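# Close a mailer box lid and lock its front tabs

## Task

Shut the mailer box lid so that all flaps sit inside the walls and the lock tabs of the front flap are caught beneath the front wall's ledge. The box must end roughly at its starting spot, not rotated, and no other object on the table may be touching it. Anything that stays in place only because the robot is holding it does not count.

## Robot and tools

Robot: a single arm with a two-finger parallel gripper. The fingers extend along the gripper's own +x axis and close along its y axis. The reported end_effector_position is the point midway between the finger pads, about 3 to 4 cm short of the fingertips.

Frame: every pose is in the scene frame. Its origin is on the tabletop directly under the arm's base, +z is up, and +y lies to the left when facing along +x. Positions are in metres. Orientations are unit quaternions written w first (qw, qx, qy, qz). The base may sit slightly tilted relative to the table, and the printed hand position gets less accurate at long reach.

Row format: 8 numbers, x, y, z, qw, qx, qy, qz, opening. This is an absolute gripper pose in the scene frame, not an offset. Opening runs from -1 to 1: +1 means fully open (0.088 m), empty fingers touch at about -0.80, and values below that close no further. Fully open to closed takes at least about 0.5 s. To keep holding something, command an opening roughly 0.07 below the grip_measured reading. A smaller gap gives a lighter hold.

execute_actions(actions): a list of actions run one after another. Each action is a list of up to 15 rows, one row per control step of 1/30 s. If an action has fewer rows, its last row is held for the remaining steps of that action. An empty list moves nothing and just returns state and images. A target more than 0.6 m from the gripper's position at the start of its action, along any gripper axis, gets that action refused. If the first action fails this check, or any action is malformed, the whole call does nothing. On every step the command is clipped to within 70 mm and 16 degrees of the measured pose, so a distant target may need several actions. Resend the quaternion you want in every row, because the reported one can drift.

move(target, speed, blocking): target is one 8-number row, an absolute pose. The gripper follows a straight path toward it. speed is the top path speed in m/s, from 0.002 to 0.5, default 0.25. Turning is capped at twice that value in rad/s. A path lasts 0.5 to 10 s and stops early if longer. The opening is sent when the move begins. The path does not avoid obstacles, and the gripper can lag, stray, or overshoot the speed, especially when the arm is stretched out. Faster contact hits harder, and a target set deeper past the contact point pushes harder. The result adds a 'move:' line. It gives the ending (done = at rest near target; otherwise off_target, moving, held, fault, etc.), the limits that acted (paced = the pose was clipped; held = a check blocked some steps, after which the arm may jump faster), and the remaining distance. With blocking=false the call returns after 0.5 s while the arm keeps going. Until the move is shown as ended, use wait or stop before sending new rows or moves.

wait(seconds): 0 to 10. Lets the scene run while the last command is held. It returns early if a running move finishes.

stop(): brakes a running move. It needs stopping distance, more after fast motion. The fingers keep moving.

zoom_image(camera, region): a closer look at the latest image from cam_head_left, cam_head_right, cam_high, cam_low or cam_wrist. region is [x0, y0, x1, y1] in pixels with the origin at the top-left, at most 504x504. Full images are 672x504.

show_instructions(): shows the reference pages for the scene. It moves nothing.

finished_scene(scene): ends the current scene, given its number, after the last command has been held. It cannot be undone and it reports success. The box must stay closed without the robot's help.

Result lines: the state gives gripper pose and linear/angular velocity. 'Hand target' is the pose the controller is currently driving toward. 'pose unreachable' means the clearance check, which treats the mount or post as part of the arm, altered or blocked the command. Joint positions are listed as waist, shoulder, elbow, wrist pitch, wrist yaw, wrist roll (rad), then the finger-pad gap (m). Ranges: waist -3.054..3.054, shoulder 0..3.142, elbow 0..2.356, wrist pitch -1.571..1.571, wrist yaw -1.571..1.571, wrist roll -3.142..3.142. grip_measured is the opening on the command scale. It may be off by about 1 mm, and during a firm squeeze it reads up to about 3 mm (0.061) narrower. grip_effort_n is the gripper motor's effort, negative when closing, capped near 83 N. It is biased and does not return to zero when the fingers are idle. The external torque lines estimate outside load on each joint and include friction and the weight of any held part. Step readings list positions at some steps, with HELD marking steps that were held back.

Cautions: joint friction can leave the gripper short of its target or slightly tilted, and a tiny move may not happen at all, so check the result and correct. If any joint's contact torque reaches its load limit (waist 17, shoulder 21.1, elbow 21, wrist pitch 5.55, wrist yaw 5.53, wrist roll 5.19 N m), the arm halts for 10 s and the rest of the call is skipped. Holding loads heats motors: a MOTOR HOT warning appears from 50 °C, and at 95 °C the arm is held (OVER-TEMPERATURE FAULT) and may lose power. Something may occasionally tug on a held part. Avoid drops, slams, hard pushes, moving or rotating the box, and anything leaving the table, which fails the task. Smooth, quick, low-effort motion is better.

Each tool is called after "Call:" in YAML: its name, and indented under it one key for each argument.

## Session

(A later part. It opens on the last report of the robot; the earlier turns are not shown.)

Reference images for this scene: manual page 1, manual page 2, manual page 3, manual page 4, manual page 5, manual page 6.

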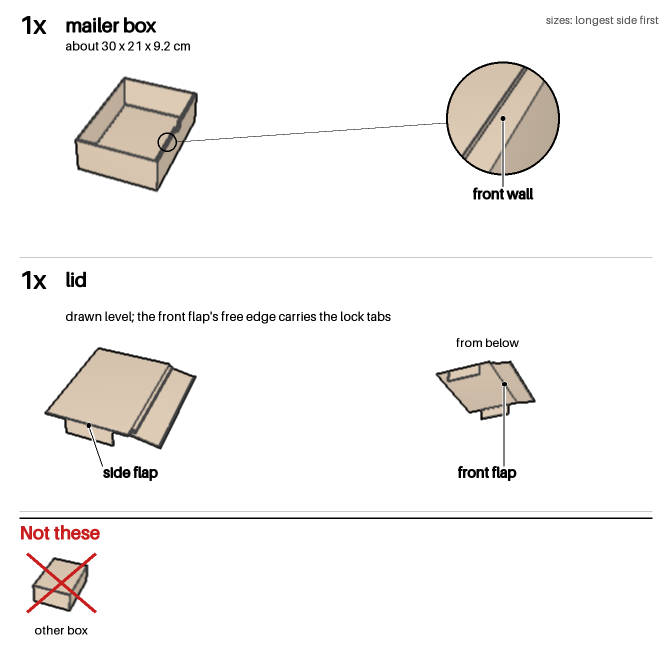

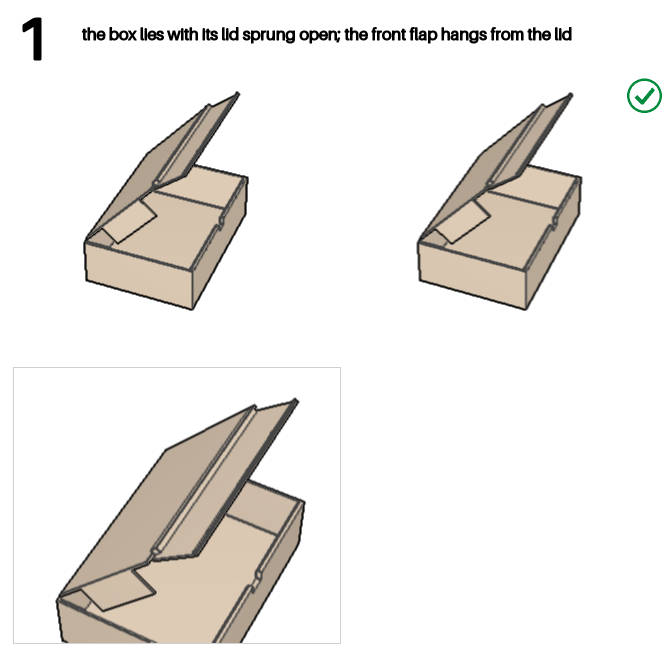

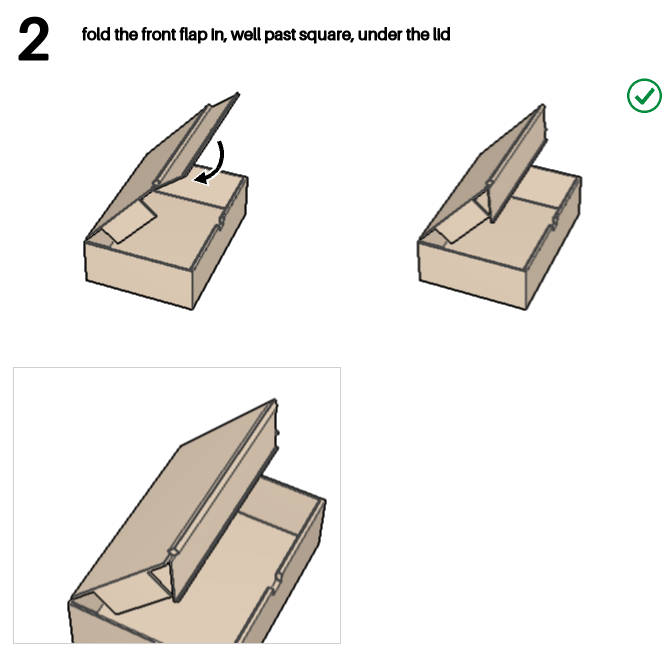

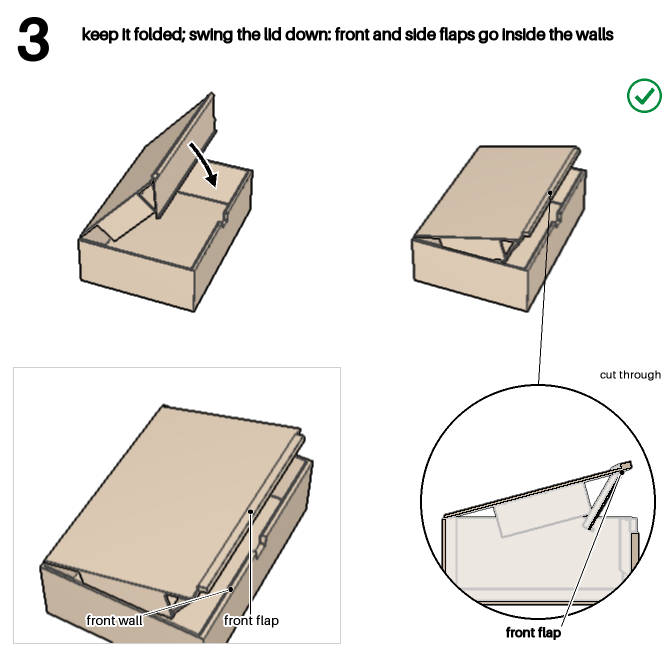

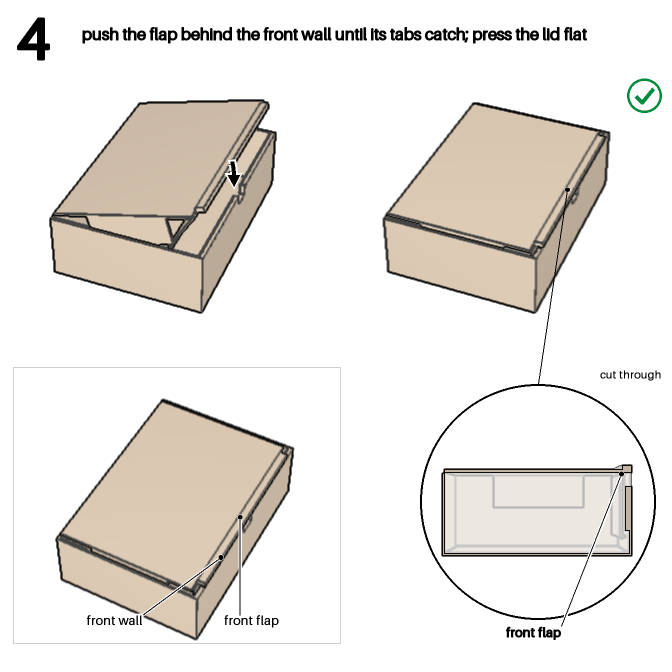

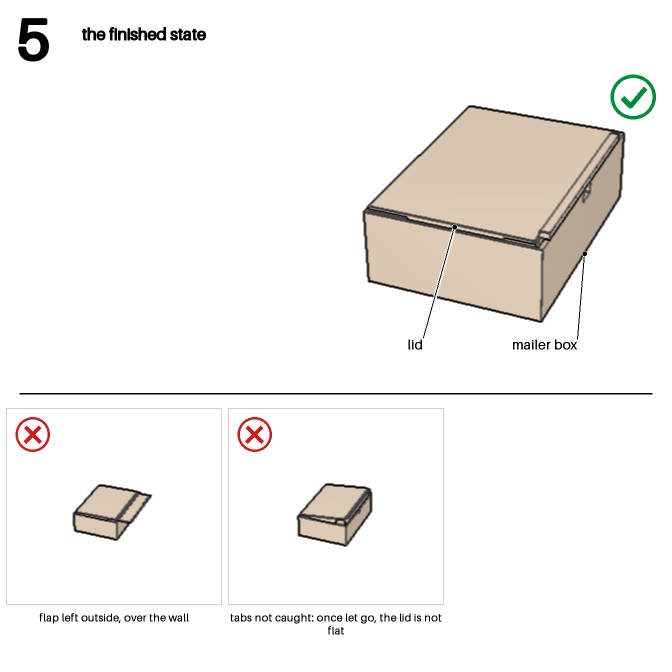

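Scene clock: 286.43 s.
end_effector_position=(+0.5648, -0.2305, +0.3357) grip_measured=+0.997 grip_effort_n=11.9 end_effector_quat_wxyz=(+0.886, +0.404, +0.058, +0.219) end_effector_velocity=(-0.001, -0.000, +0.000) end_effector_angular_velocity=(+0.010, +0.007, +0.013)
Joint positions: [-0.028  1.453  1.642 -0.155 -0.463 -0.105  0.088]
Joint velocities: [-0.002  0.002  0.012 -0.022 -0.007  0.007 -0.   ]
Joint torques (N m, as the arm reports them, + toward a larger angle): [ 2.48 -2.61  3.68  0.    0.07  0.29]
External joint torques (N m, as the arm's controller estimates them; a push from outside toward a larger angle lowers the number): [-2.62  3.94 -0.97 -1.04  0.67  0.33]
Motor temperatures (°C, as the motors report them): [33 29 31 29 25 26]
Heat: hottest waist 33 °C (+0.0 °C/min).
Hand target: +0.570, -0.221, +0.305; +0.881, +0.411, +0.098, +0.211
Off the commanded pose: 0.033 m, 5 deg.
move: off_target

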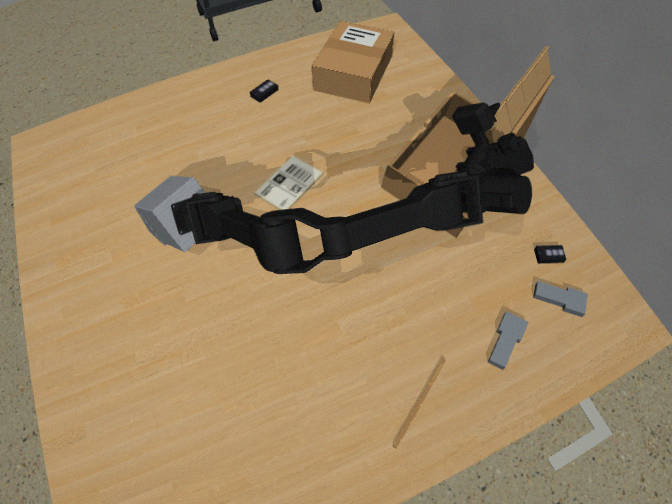

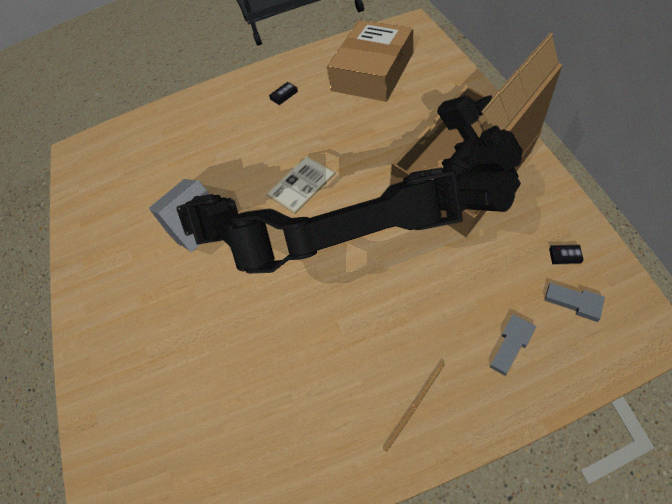

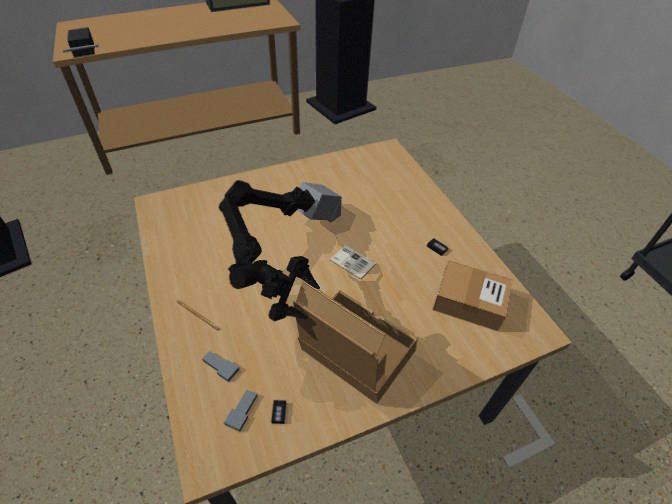

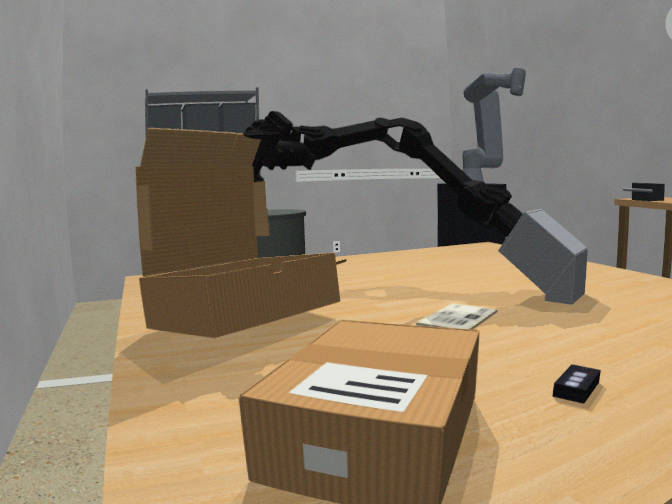

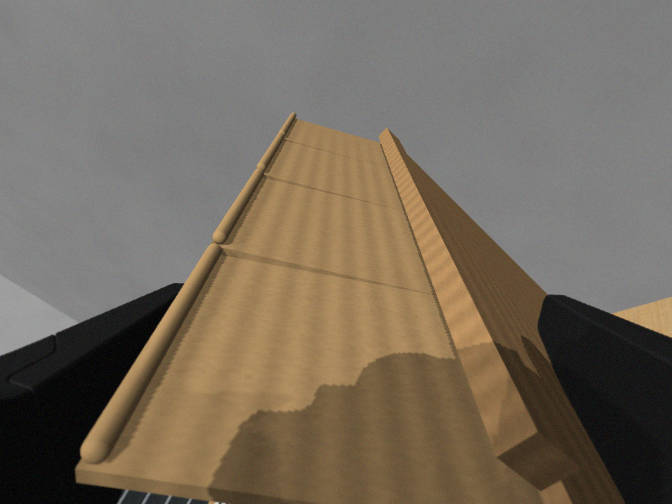

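Call:
move:
  target: [0.552,-0.188,0.31,0.939,0.252,0.06,0.225,0.86]
  speed: 0.04

Scene clock: 294.97 s.
end_effector_position=(+0.5510, -0.1923, +0.3316) grip_measured=+0.863 grip_effort_n=-15.1 end_effector_quat_wxyz=(+0.939, +0.252, +0.029, +0.233) end_effector_velocity=(-0.003, +0.002, +0.001) end_effector_angular_velocity=(-0.016, -0.013, +0.010)
Joint positions: [ 0.042  1.397  1.467 -0.061 -0.395 -0.443  0.081]
Joint velocities: [ 0.002 -0.007 -0.007 -0.007 -0.007 -0.022 -0.   ]
Joint torques (N m, as the arm reports them, + toward a larger angle): [ 2.98 -3.87  2.76  0.63  0.34  0.03]
External joint torques (N m, as the arm's controller estimates them; a push from outside toward a larger angle lowers the number): [-2.07  1.95 -1.82 -0.43  0.96  0.06]
Motor temperatures (°C, as the motors report them): [32 30 30 28 25 26]
Heat: hottest waist 32 °C (-1.0 °C/min).
Hand target: +0.552, -0.188, +0.310; +0.939, +0.252, +0.060, +0.225
Off the commanded pose: 0.022 m, 4 deg.
move: off_target

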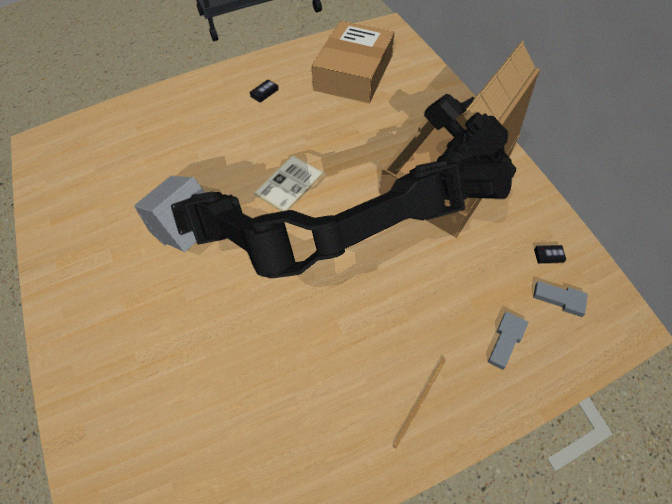

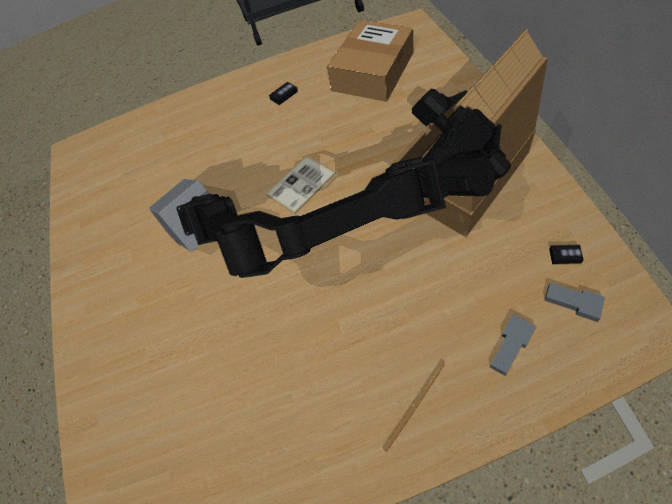

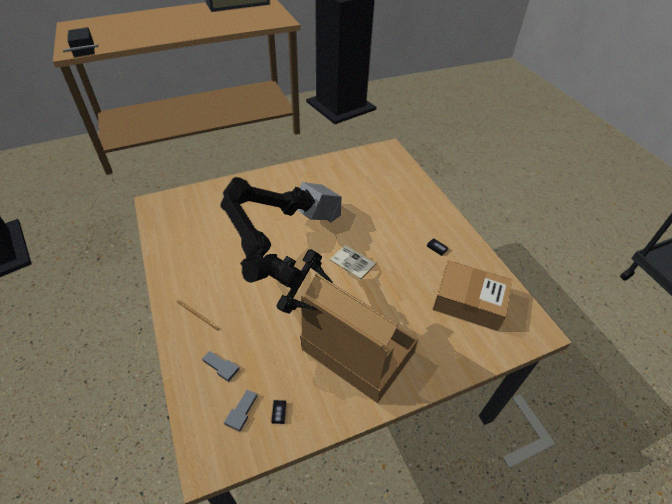

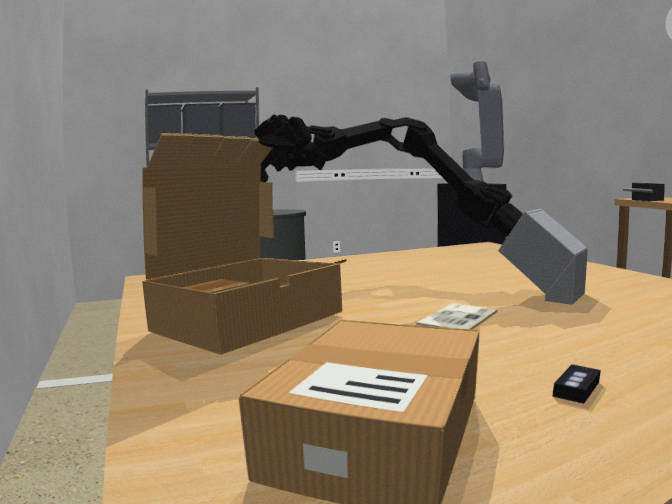

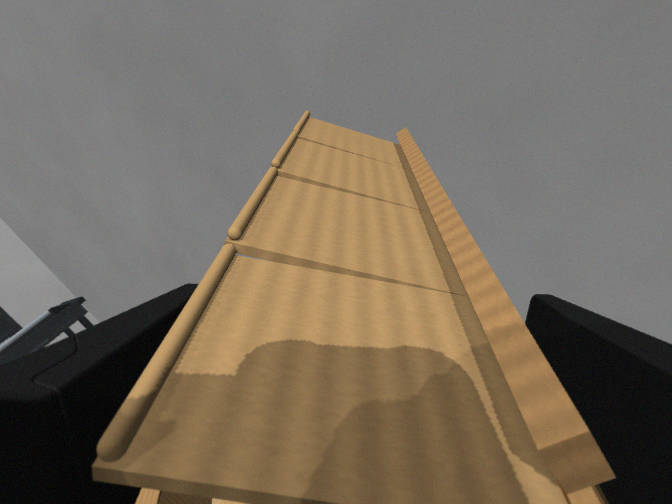

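Call:
move:
  target: [0.546,-0.177,0.30,0.966,0.085,0.021,0.241,0.8]
  speed: 0.05

Call:
move:
  target: [0.544,-0.174,0.282,0.966,-0.085,-0.021,0.241,0.74]
  speed: 0.05

Scene clock: 302.73 s.
end_effector_position=(+0.5458, -0.1791, +0.3196) grip_measured=+0.805 grip_effort_n=-26.7 end_effector_quat_wxyz=(+0.966, +0.086, -0.006, +0.244) end_effector_velocity=(-0.001, +0.005, -0.004) end_effector_angular_velocity=(-0.020, +0.004, +0.009)
Joint positions: [ 0.035  1.388  1.403 -0.029 -0.405 -0.796  0.078]
Joint velocities: [ 0.002  0.002 -0.007 -0.007  0.007 -0.022 -0.   ]
Joint torques (N m, as the arm reports them, + toward a larger angle): [ 2.79 -4.34  3.04  0.75  0.06 -0.03]
External joint torques (N m, as the arm's controller estimates them; a push from outside toward a larger angle lowers the number): [-2.27  1.3  -1.4  -0.26  0.67 -0.02]
Motor temperatures (°C, as the motors report them): [32 30 30 28 25 26]
Heat: hottest waist 32 °C (-1.0 °C/min).
Hand target: +0.546, -0.177, +0.300; +0.967, +0.085, +0.021, +0.241
Off the commanded pose: 0.020 m, 3 deg.
move: off_target

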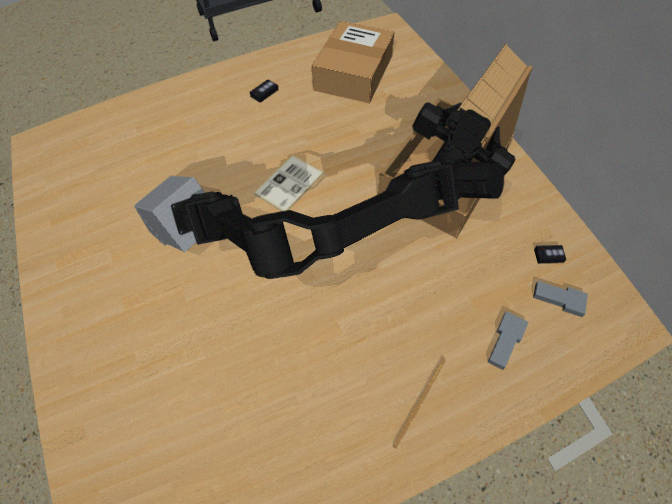

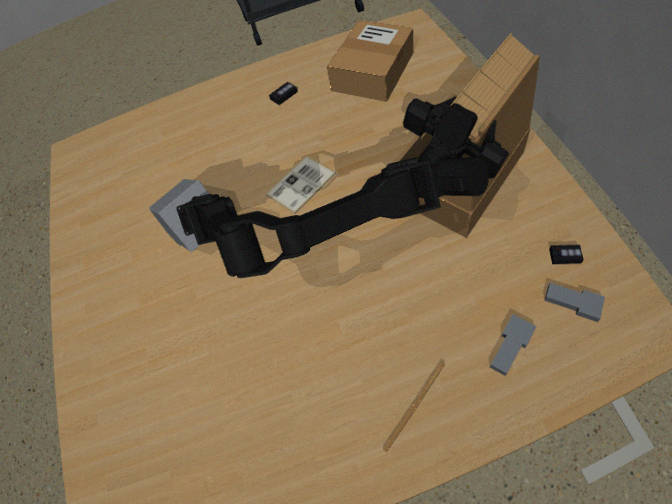

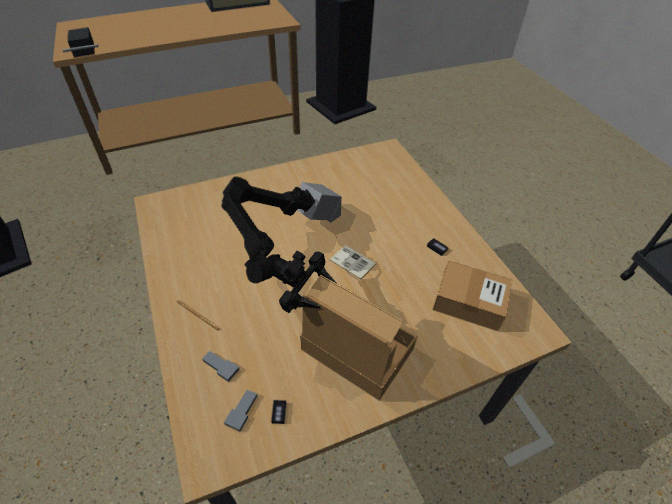

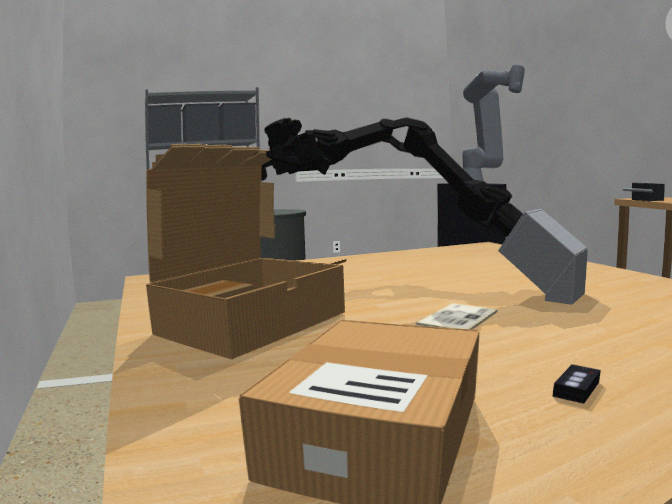

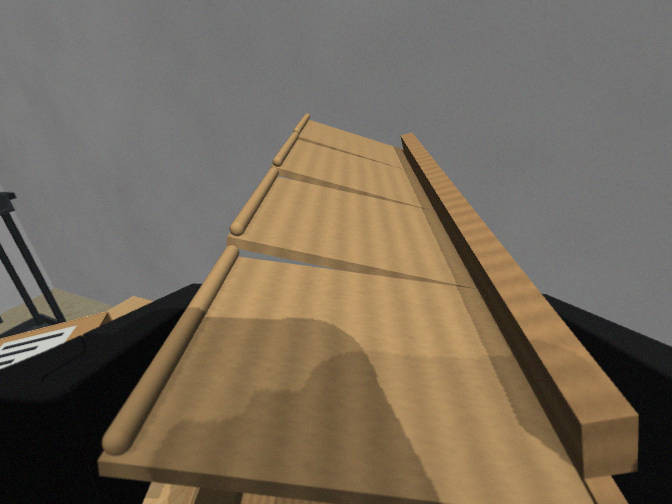

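Scene clock: 306.43 s.
end_effector_position=(+0.5430, -0.1780, +0.2892) grip_measured=+0.754 grip_effort_n=-80.7 end_effector_quat_wxyz=(+0.967, -0.082, -0.026, +0.238) end_effector_velocity=(-0.003, +0.002, -0.004) end_effector_angular_velocity=(-0.030, -0.003, +0.016)
Joint positions: [-0.026  1.391  1.343  0.014 -0.428 -1.144  0.076]
Joint velocities: [-0.007 -0.002 -0.002 -0.022 -0.007 -0.037 -0.   ]
Joint torques (N m, as the arm reports them, + toward a larger angle): [ 4.79 -4.17  4.56  1.31 -0.64 -0.22]
External joint torques (N m, as the arm's controller estimates them; a push from outside toward a larger angle lowers the number): [-0.25  2.01 -0.02  0.28 -0.02 -0.24]
Motor temperatures (°C, as the motors report them): [32 30 30 29 25 26]
Heat: hottest waist 32 °C (-1.0 °C/min).
Hand target: +0.544, -0.174, +0.282; +0.966, -0.085, -0.021, +0.241
Off the commanded pose: 0.008 m, 1 deg.
move: done

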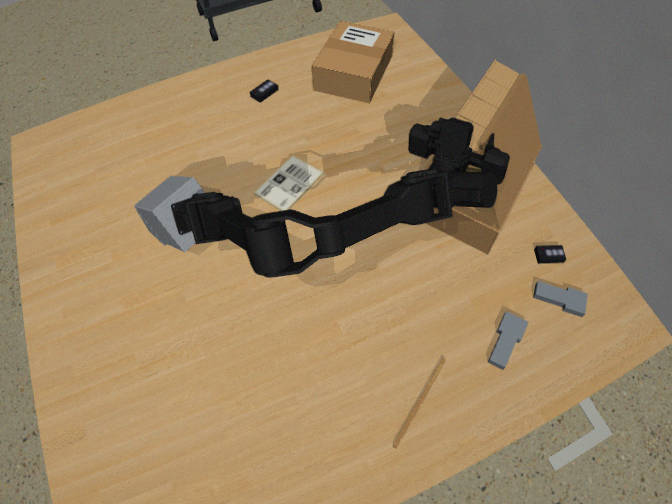

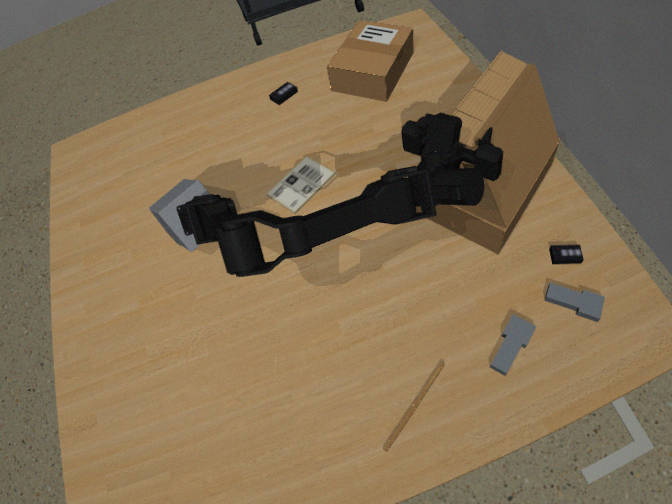

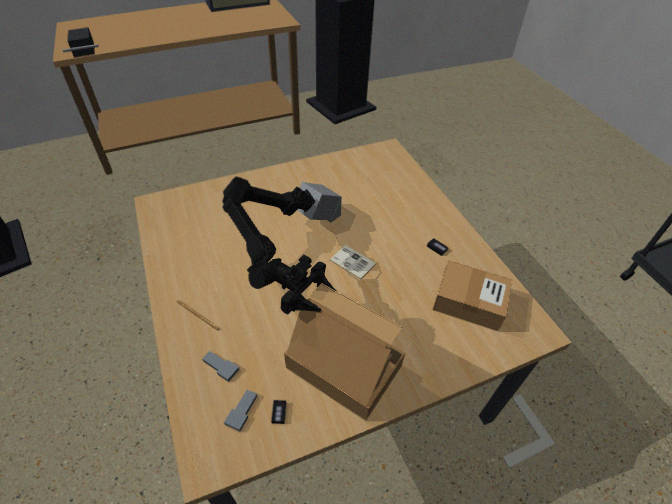

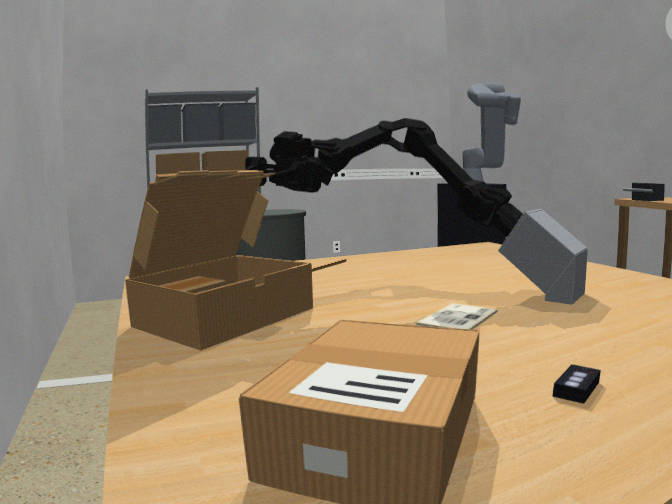

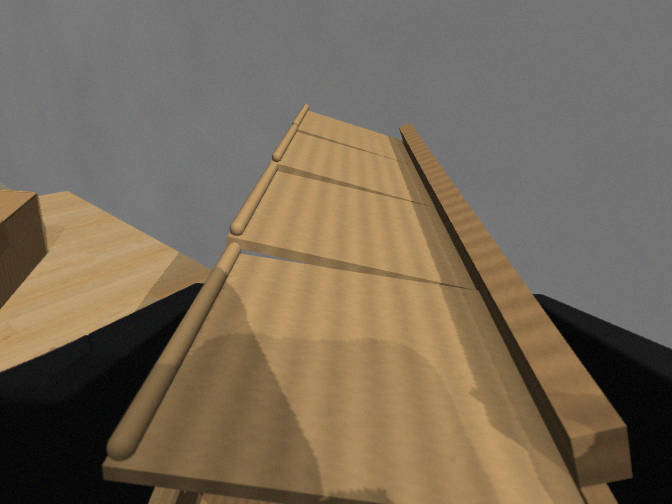

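Call:
execute_actions:
  actions: []

Scene clock: 328.63 s.
end_effector_position=(+0.5430, -0.1780, +0.2890) grip_measured=+0.754 grip_effort_n=-80.7 end_effector_quat_wxyz=(+0.967, -0.083, -0.026, +0.238) end_effector_velocity=(-0.001, +0.001, -0.001) end_effector_angular_velocity=(-0.017, -0.009, +0.008)
Joint positions: [-0.027  1.391  1.343  0.015 -0.428 -1.146  0.076]
Joint velocities: [-0.002 -0.002 -0.002 -0.007 -0.007 -0.022 -0.   ]
Joint torques (N m, as the arm reports them, + toward a larger angle): [ 4.86 -4.33  4.49  1.28 -0.62 -0.21]
External joint torques (N m, as the arm's controller estimates them; a push from outside toward a larger angle lowers the number): [-0.13  1.81 -0.05  0.26  0.   -0.23]
Motor temperatures (°C, as the motors report them): [33 31 30 30 25 26]
Heat: hottest waist 33 °C (+0.0 °C/min).
Hand target: +0.544, -0.174, +0.282; +0.967, -0.085, -0.021, +0.241
Off the commanded pose: 0.008 m, 1 deg.

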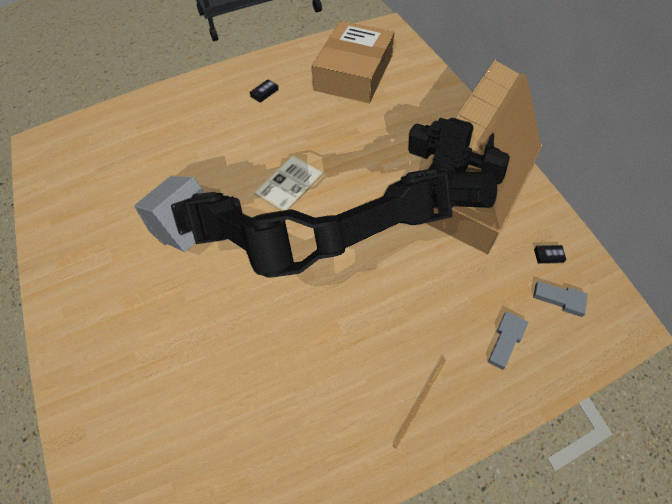

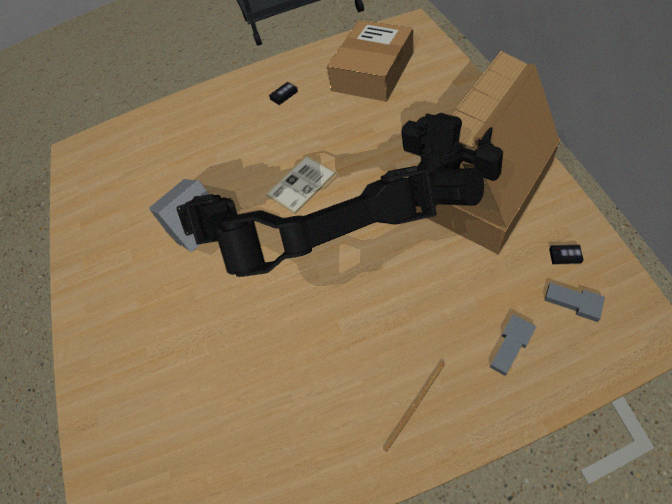

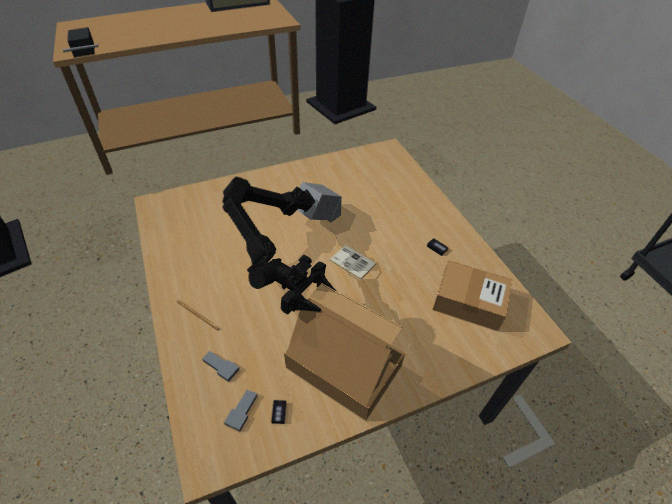

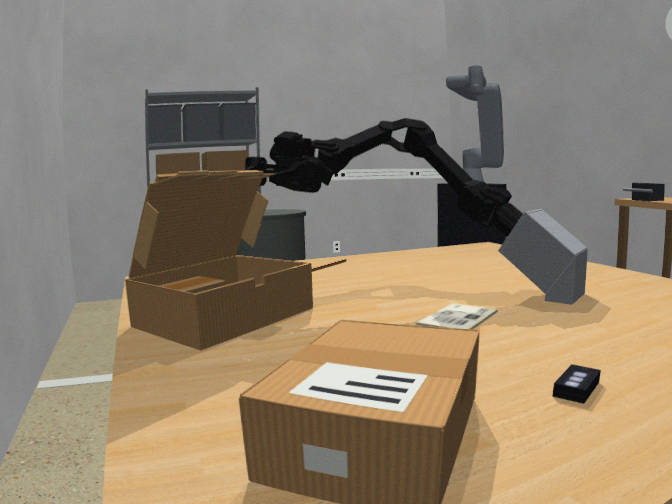

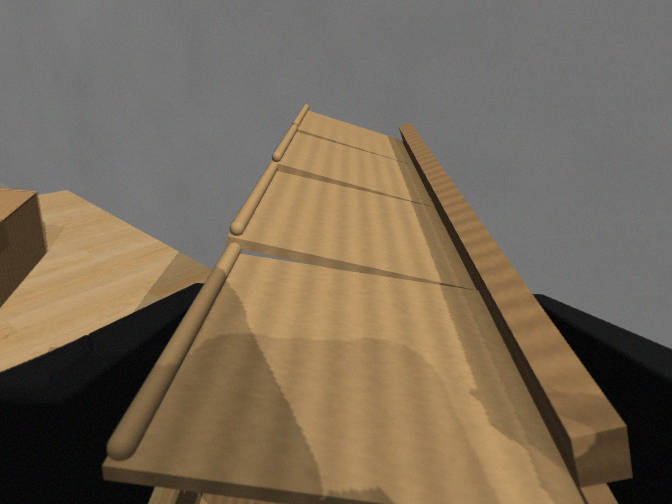

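Call:
move:
  target: [0.506,-0.110,0.292,0.966,-0.085,-0.021,0.241,0.74]
  speed: 0.04

Scene clock: 337.07 s.
end_effector_position=(+0.5082, -0.1103, +0.2905) grip_measured=+0.754 grip_effort_n=-80.2 end_effector_quat_wxyz=(+0.966, -0.086, -0.020, +0.242) end_effector_velocity=(-0.002, -0.000, +0.003) end_effector_angular_velocity=(-0.003, -0.015, -0.000)
Joint positions: [ 0.127  1.307  1.047  0.213 -0.267 -1.146  0.076]
Joint velocities: [ 0.002 -0.007 -0.007  0.007 -0.007 -0.007 -0.   ]
Joint torques (N m, as the arm reports them, + toward a larger angle): [ 5.54 -4.56  4.1   1.24 -0.58  0.1 ]
External joint torques (N m, as the arm's controller estimates them; a push from outside toward a larger angle lowers the number): [ 0.7   0.02 -0.19  0.2   0.03  0.08]
Motor temperatures (°C, as the motors report them): [33 31 30 30 25 26]
Heat: hottest waist 33 °C (+0.0 °C/min).
Hand target: +0.506, -0.110, +0.292; +0.966, -0.085, -0.021, +0.241
Off the commanded pose: 0.003 m, 0 deg.
move: done

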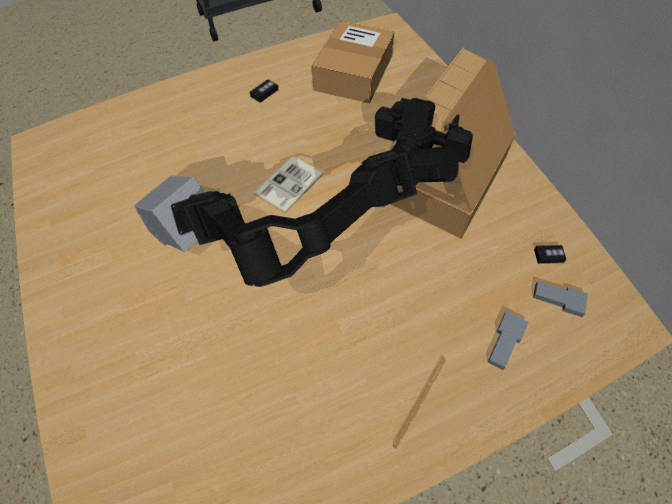

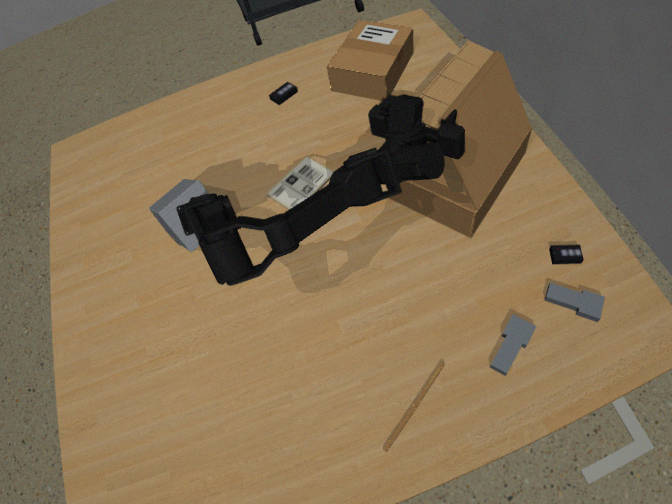

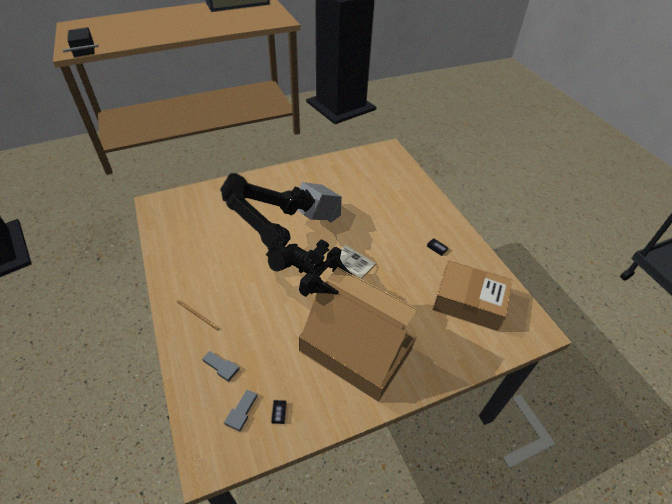

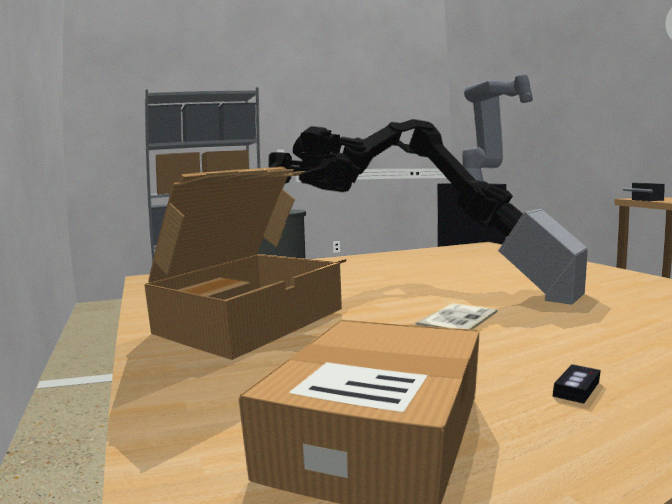

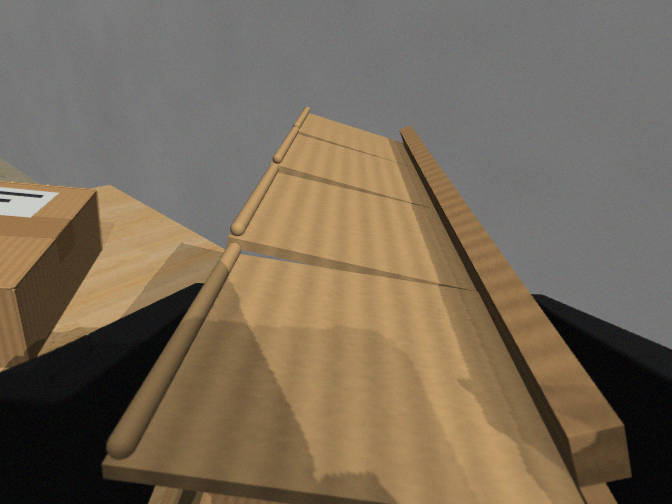

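Call:
move:
  target: [0.502,-0.106,0.273,0.910,-0.331,-0.086,0.235,0.74]
  speed: 0.1

Scene clock: 345.83 s.
end_effector_position=(+0.5027, -0.1080, +0.2737) grip_measured=+0.754 grip_effort_n=-79.8 end_effector_quat_wxyz=(+0.912, -0.327, -0.082, +0.234) end_effector_velocity=(+0.000, -0.003, -0.003) end_effector_angular_velocity=(-0.012, +0.009, -0.006)
Joint positions: [ 0.081  1.306  1.001  0.249 -0.318 -1.663  0.076]
Joint velocities: [-0.007 -0.002  0.002 -0.007  0.007 -0.007 -0.   ]
Joint torques (N m, as the arm reports them, + toward a larger angle): [ 4.94 -3.92  4.34  1.41 -0.97 -0.3 ]
External joint torques (N m, as the arm's controller estimates them; a push from outside toward a larger angle lowers the number): [ 0.15  0.79  0.16  0.39 -0.35 -0.35]
Motor temperatures (°C, as the motors report them): [34 31 30 30 25 26]
Heat: hottest waist 34 °C (+1.0 °C/min).
Hand target: +0.502, -0.106, +0.273; +0.910, -0.331, -0.086, +0.235
Off the commanded pose: 0.002 m, 1 deg.
move: done

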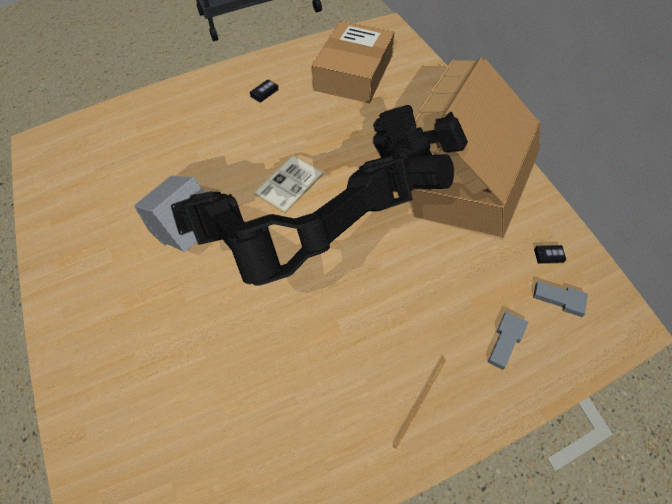

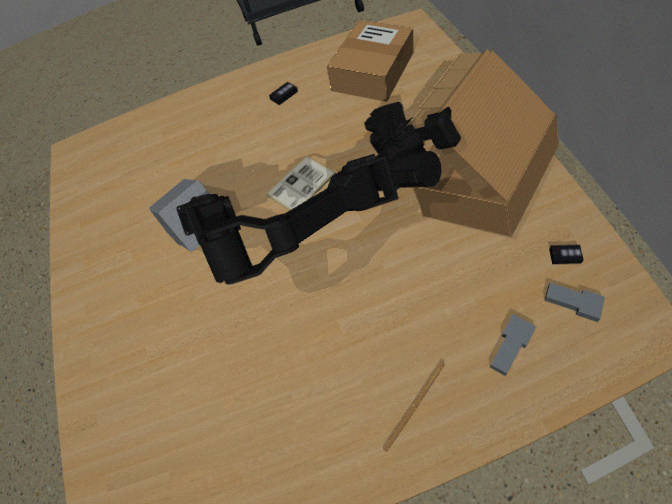

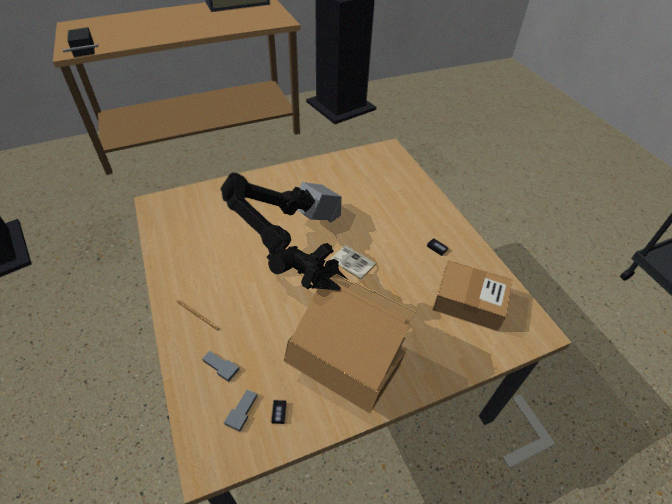

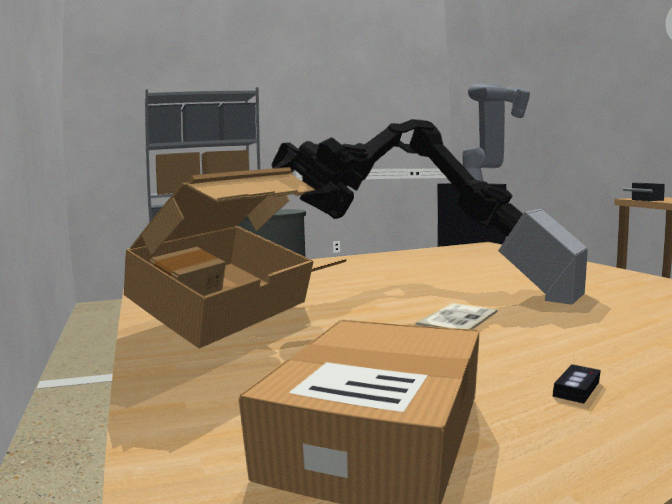

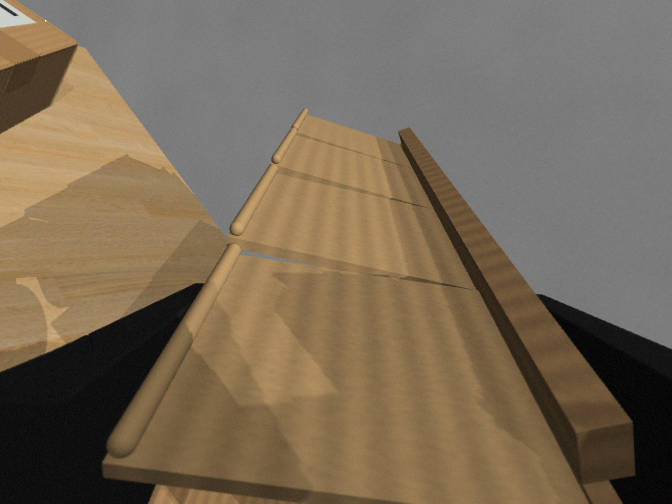

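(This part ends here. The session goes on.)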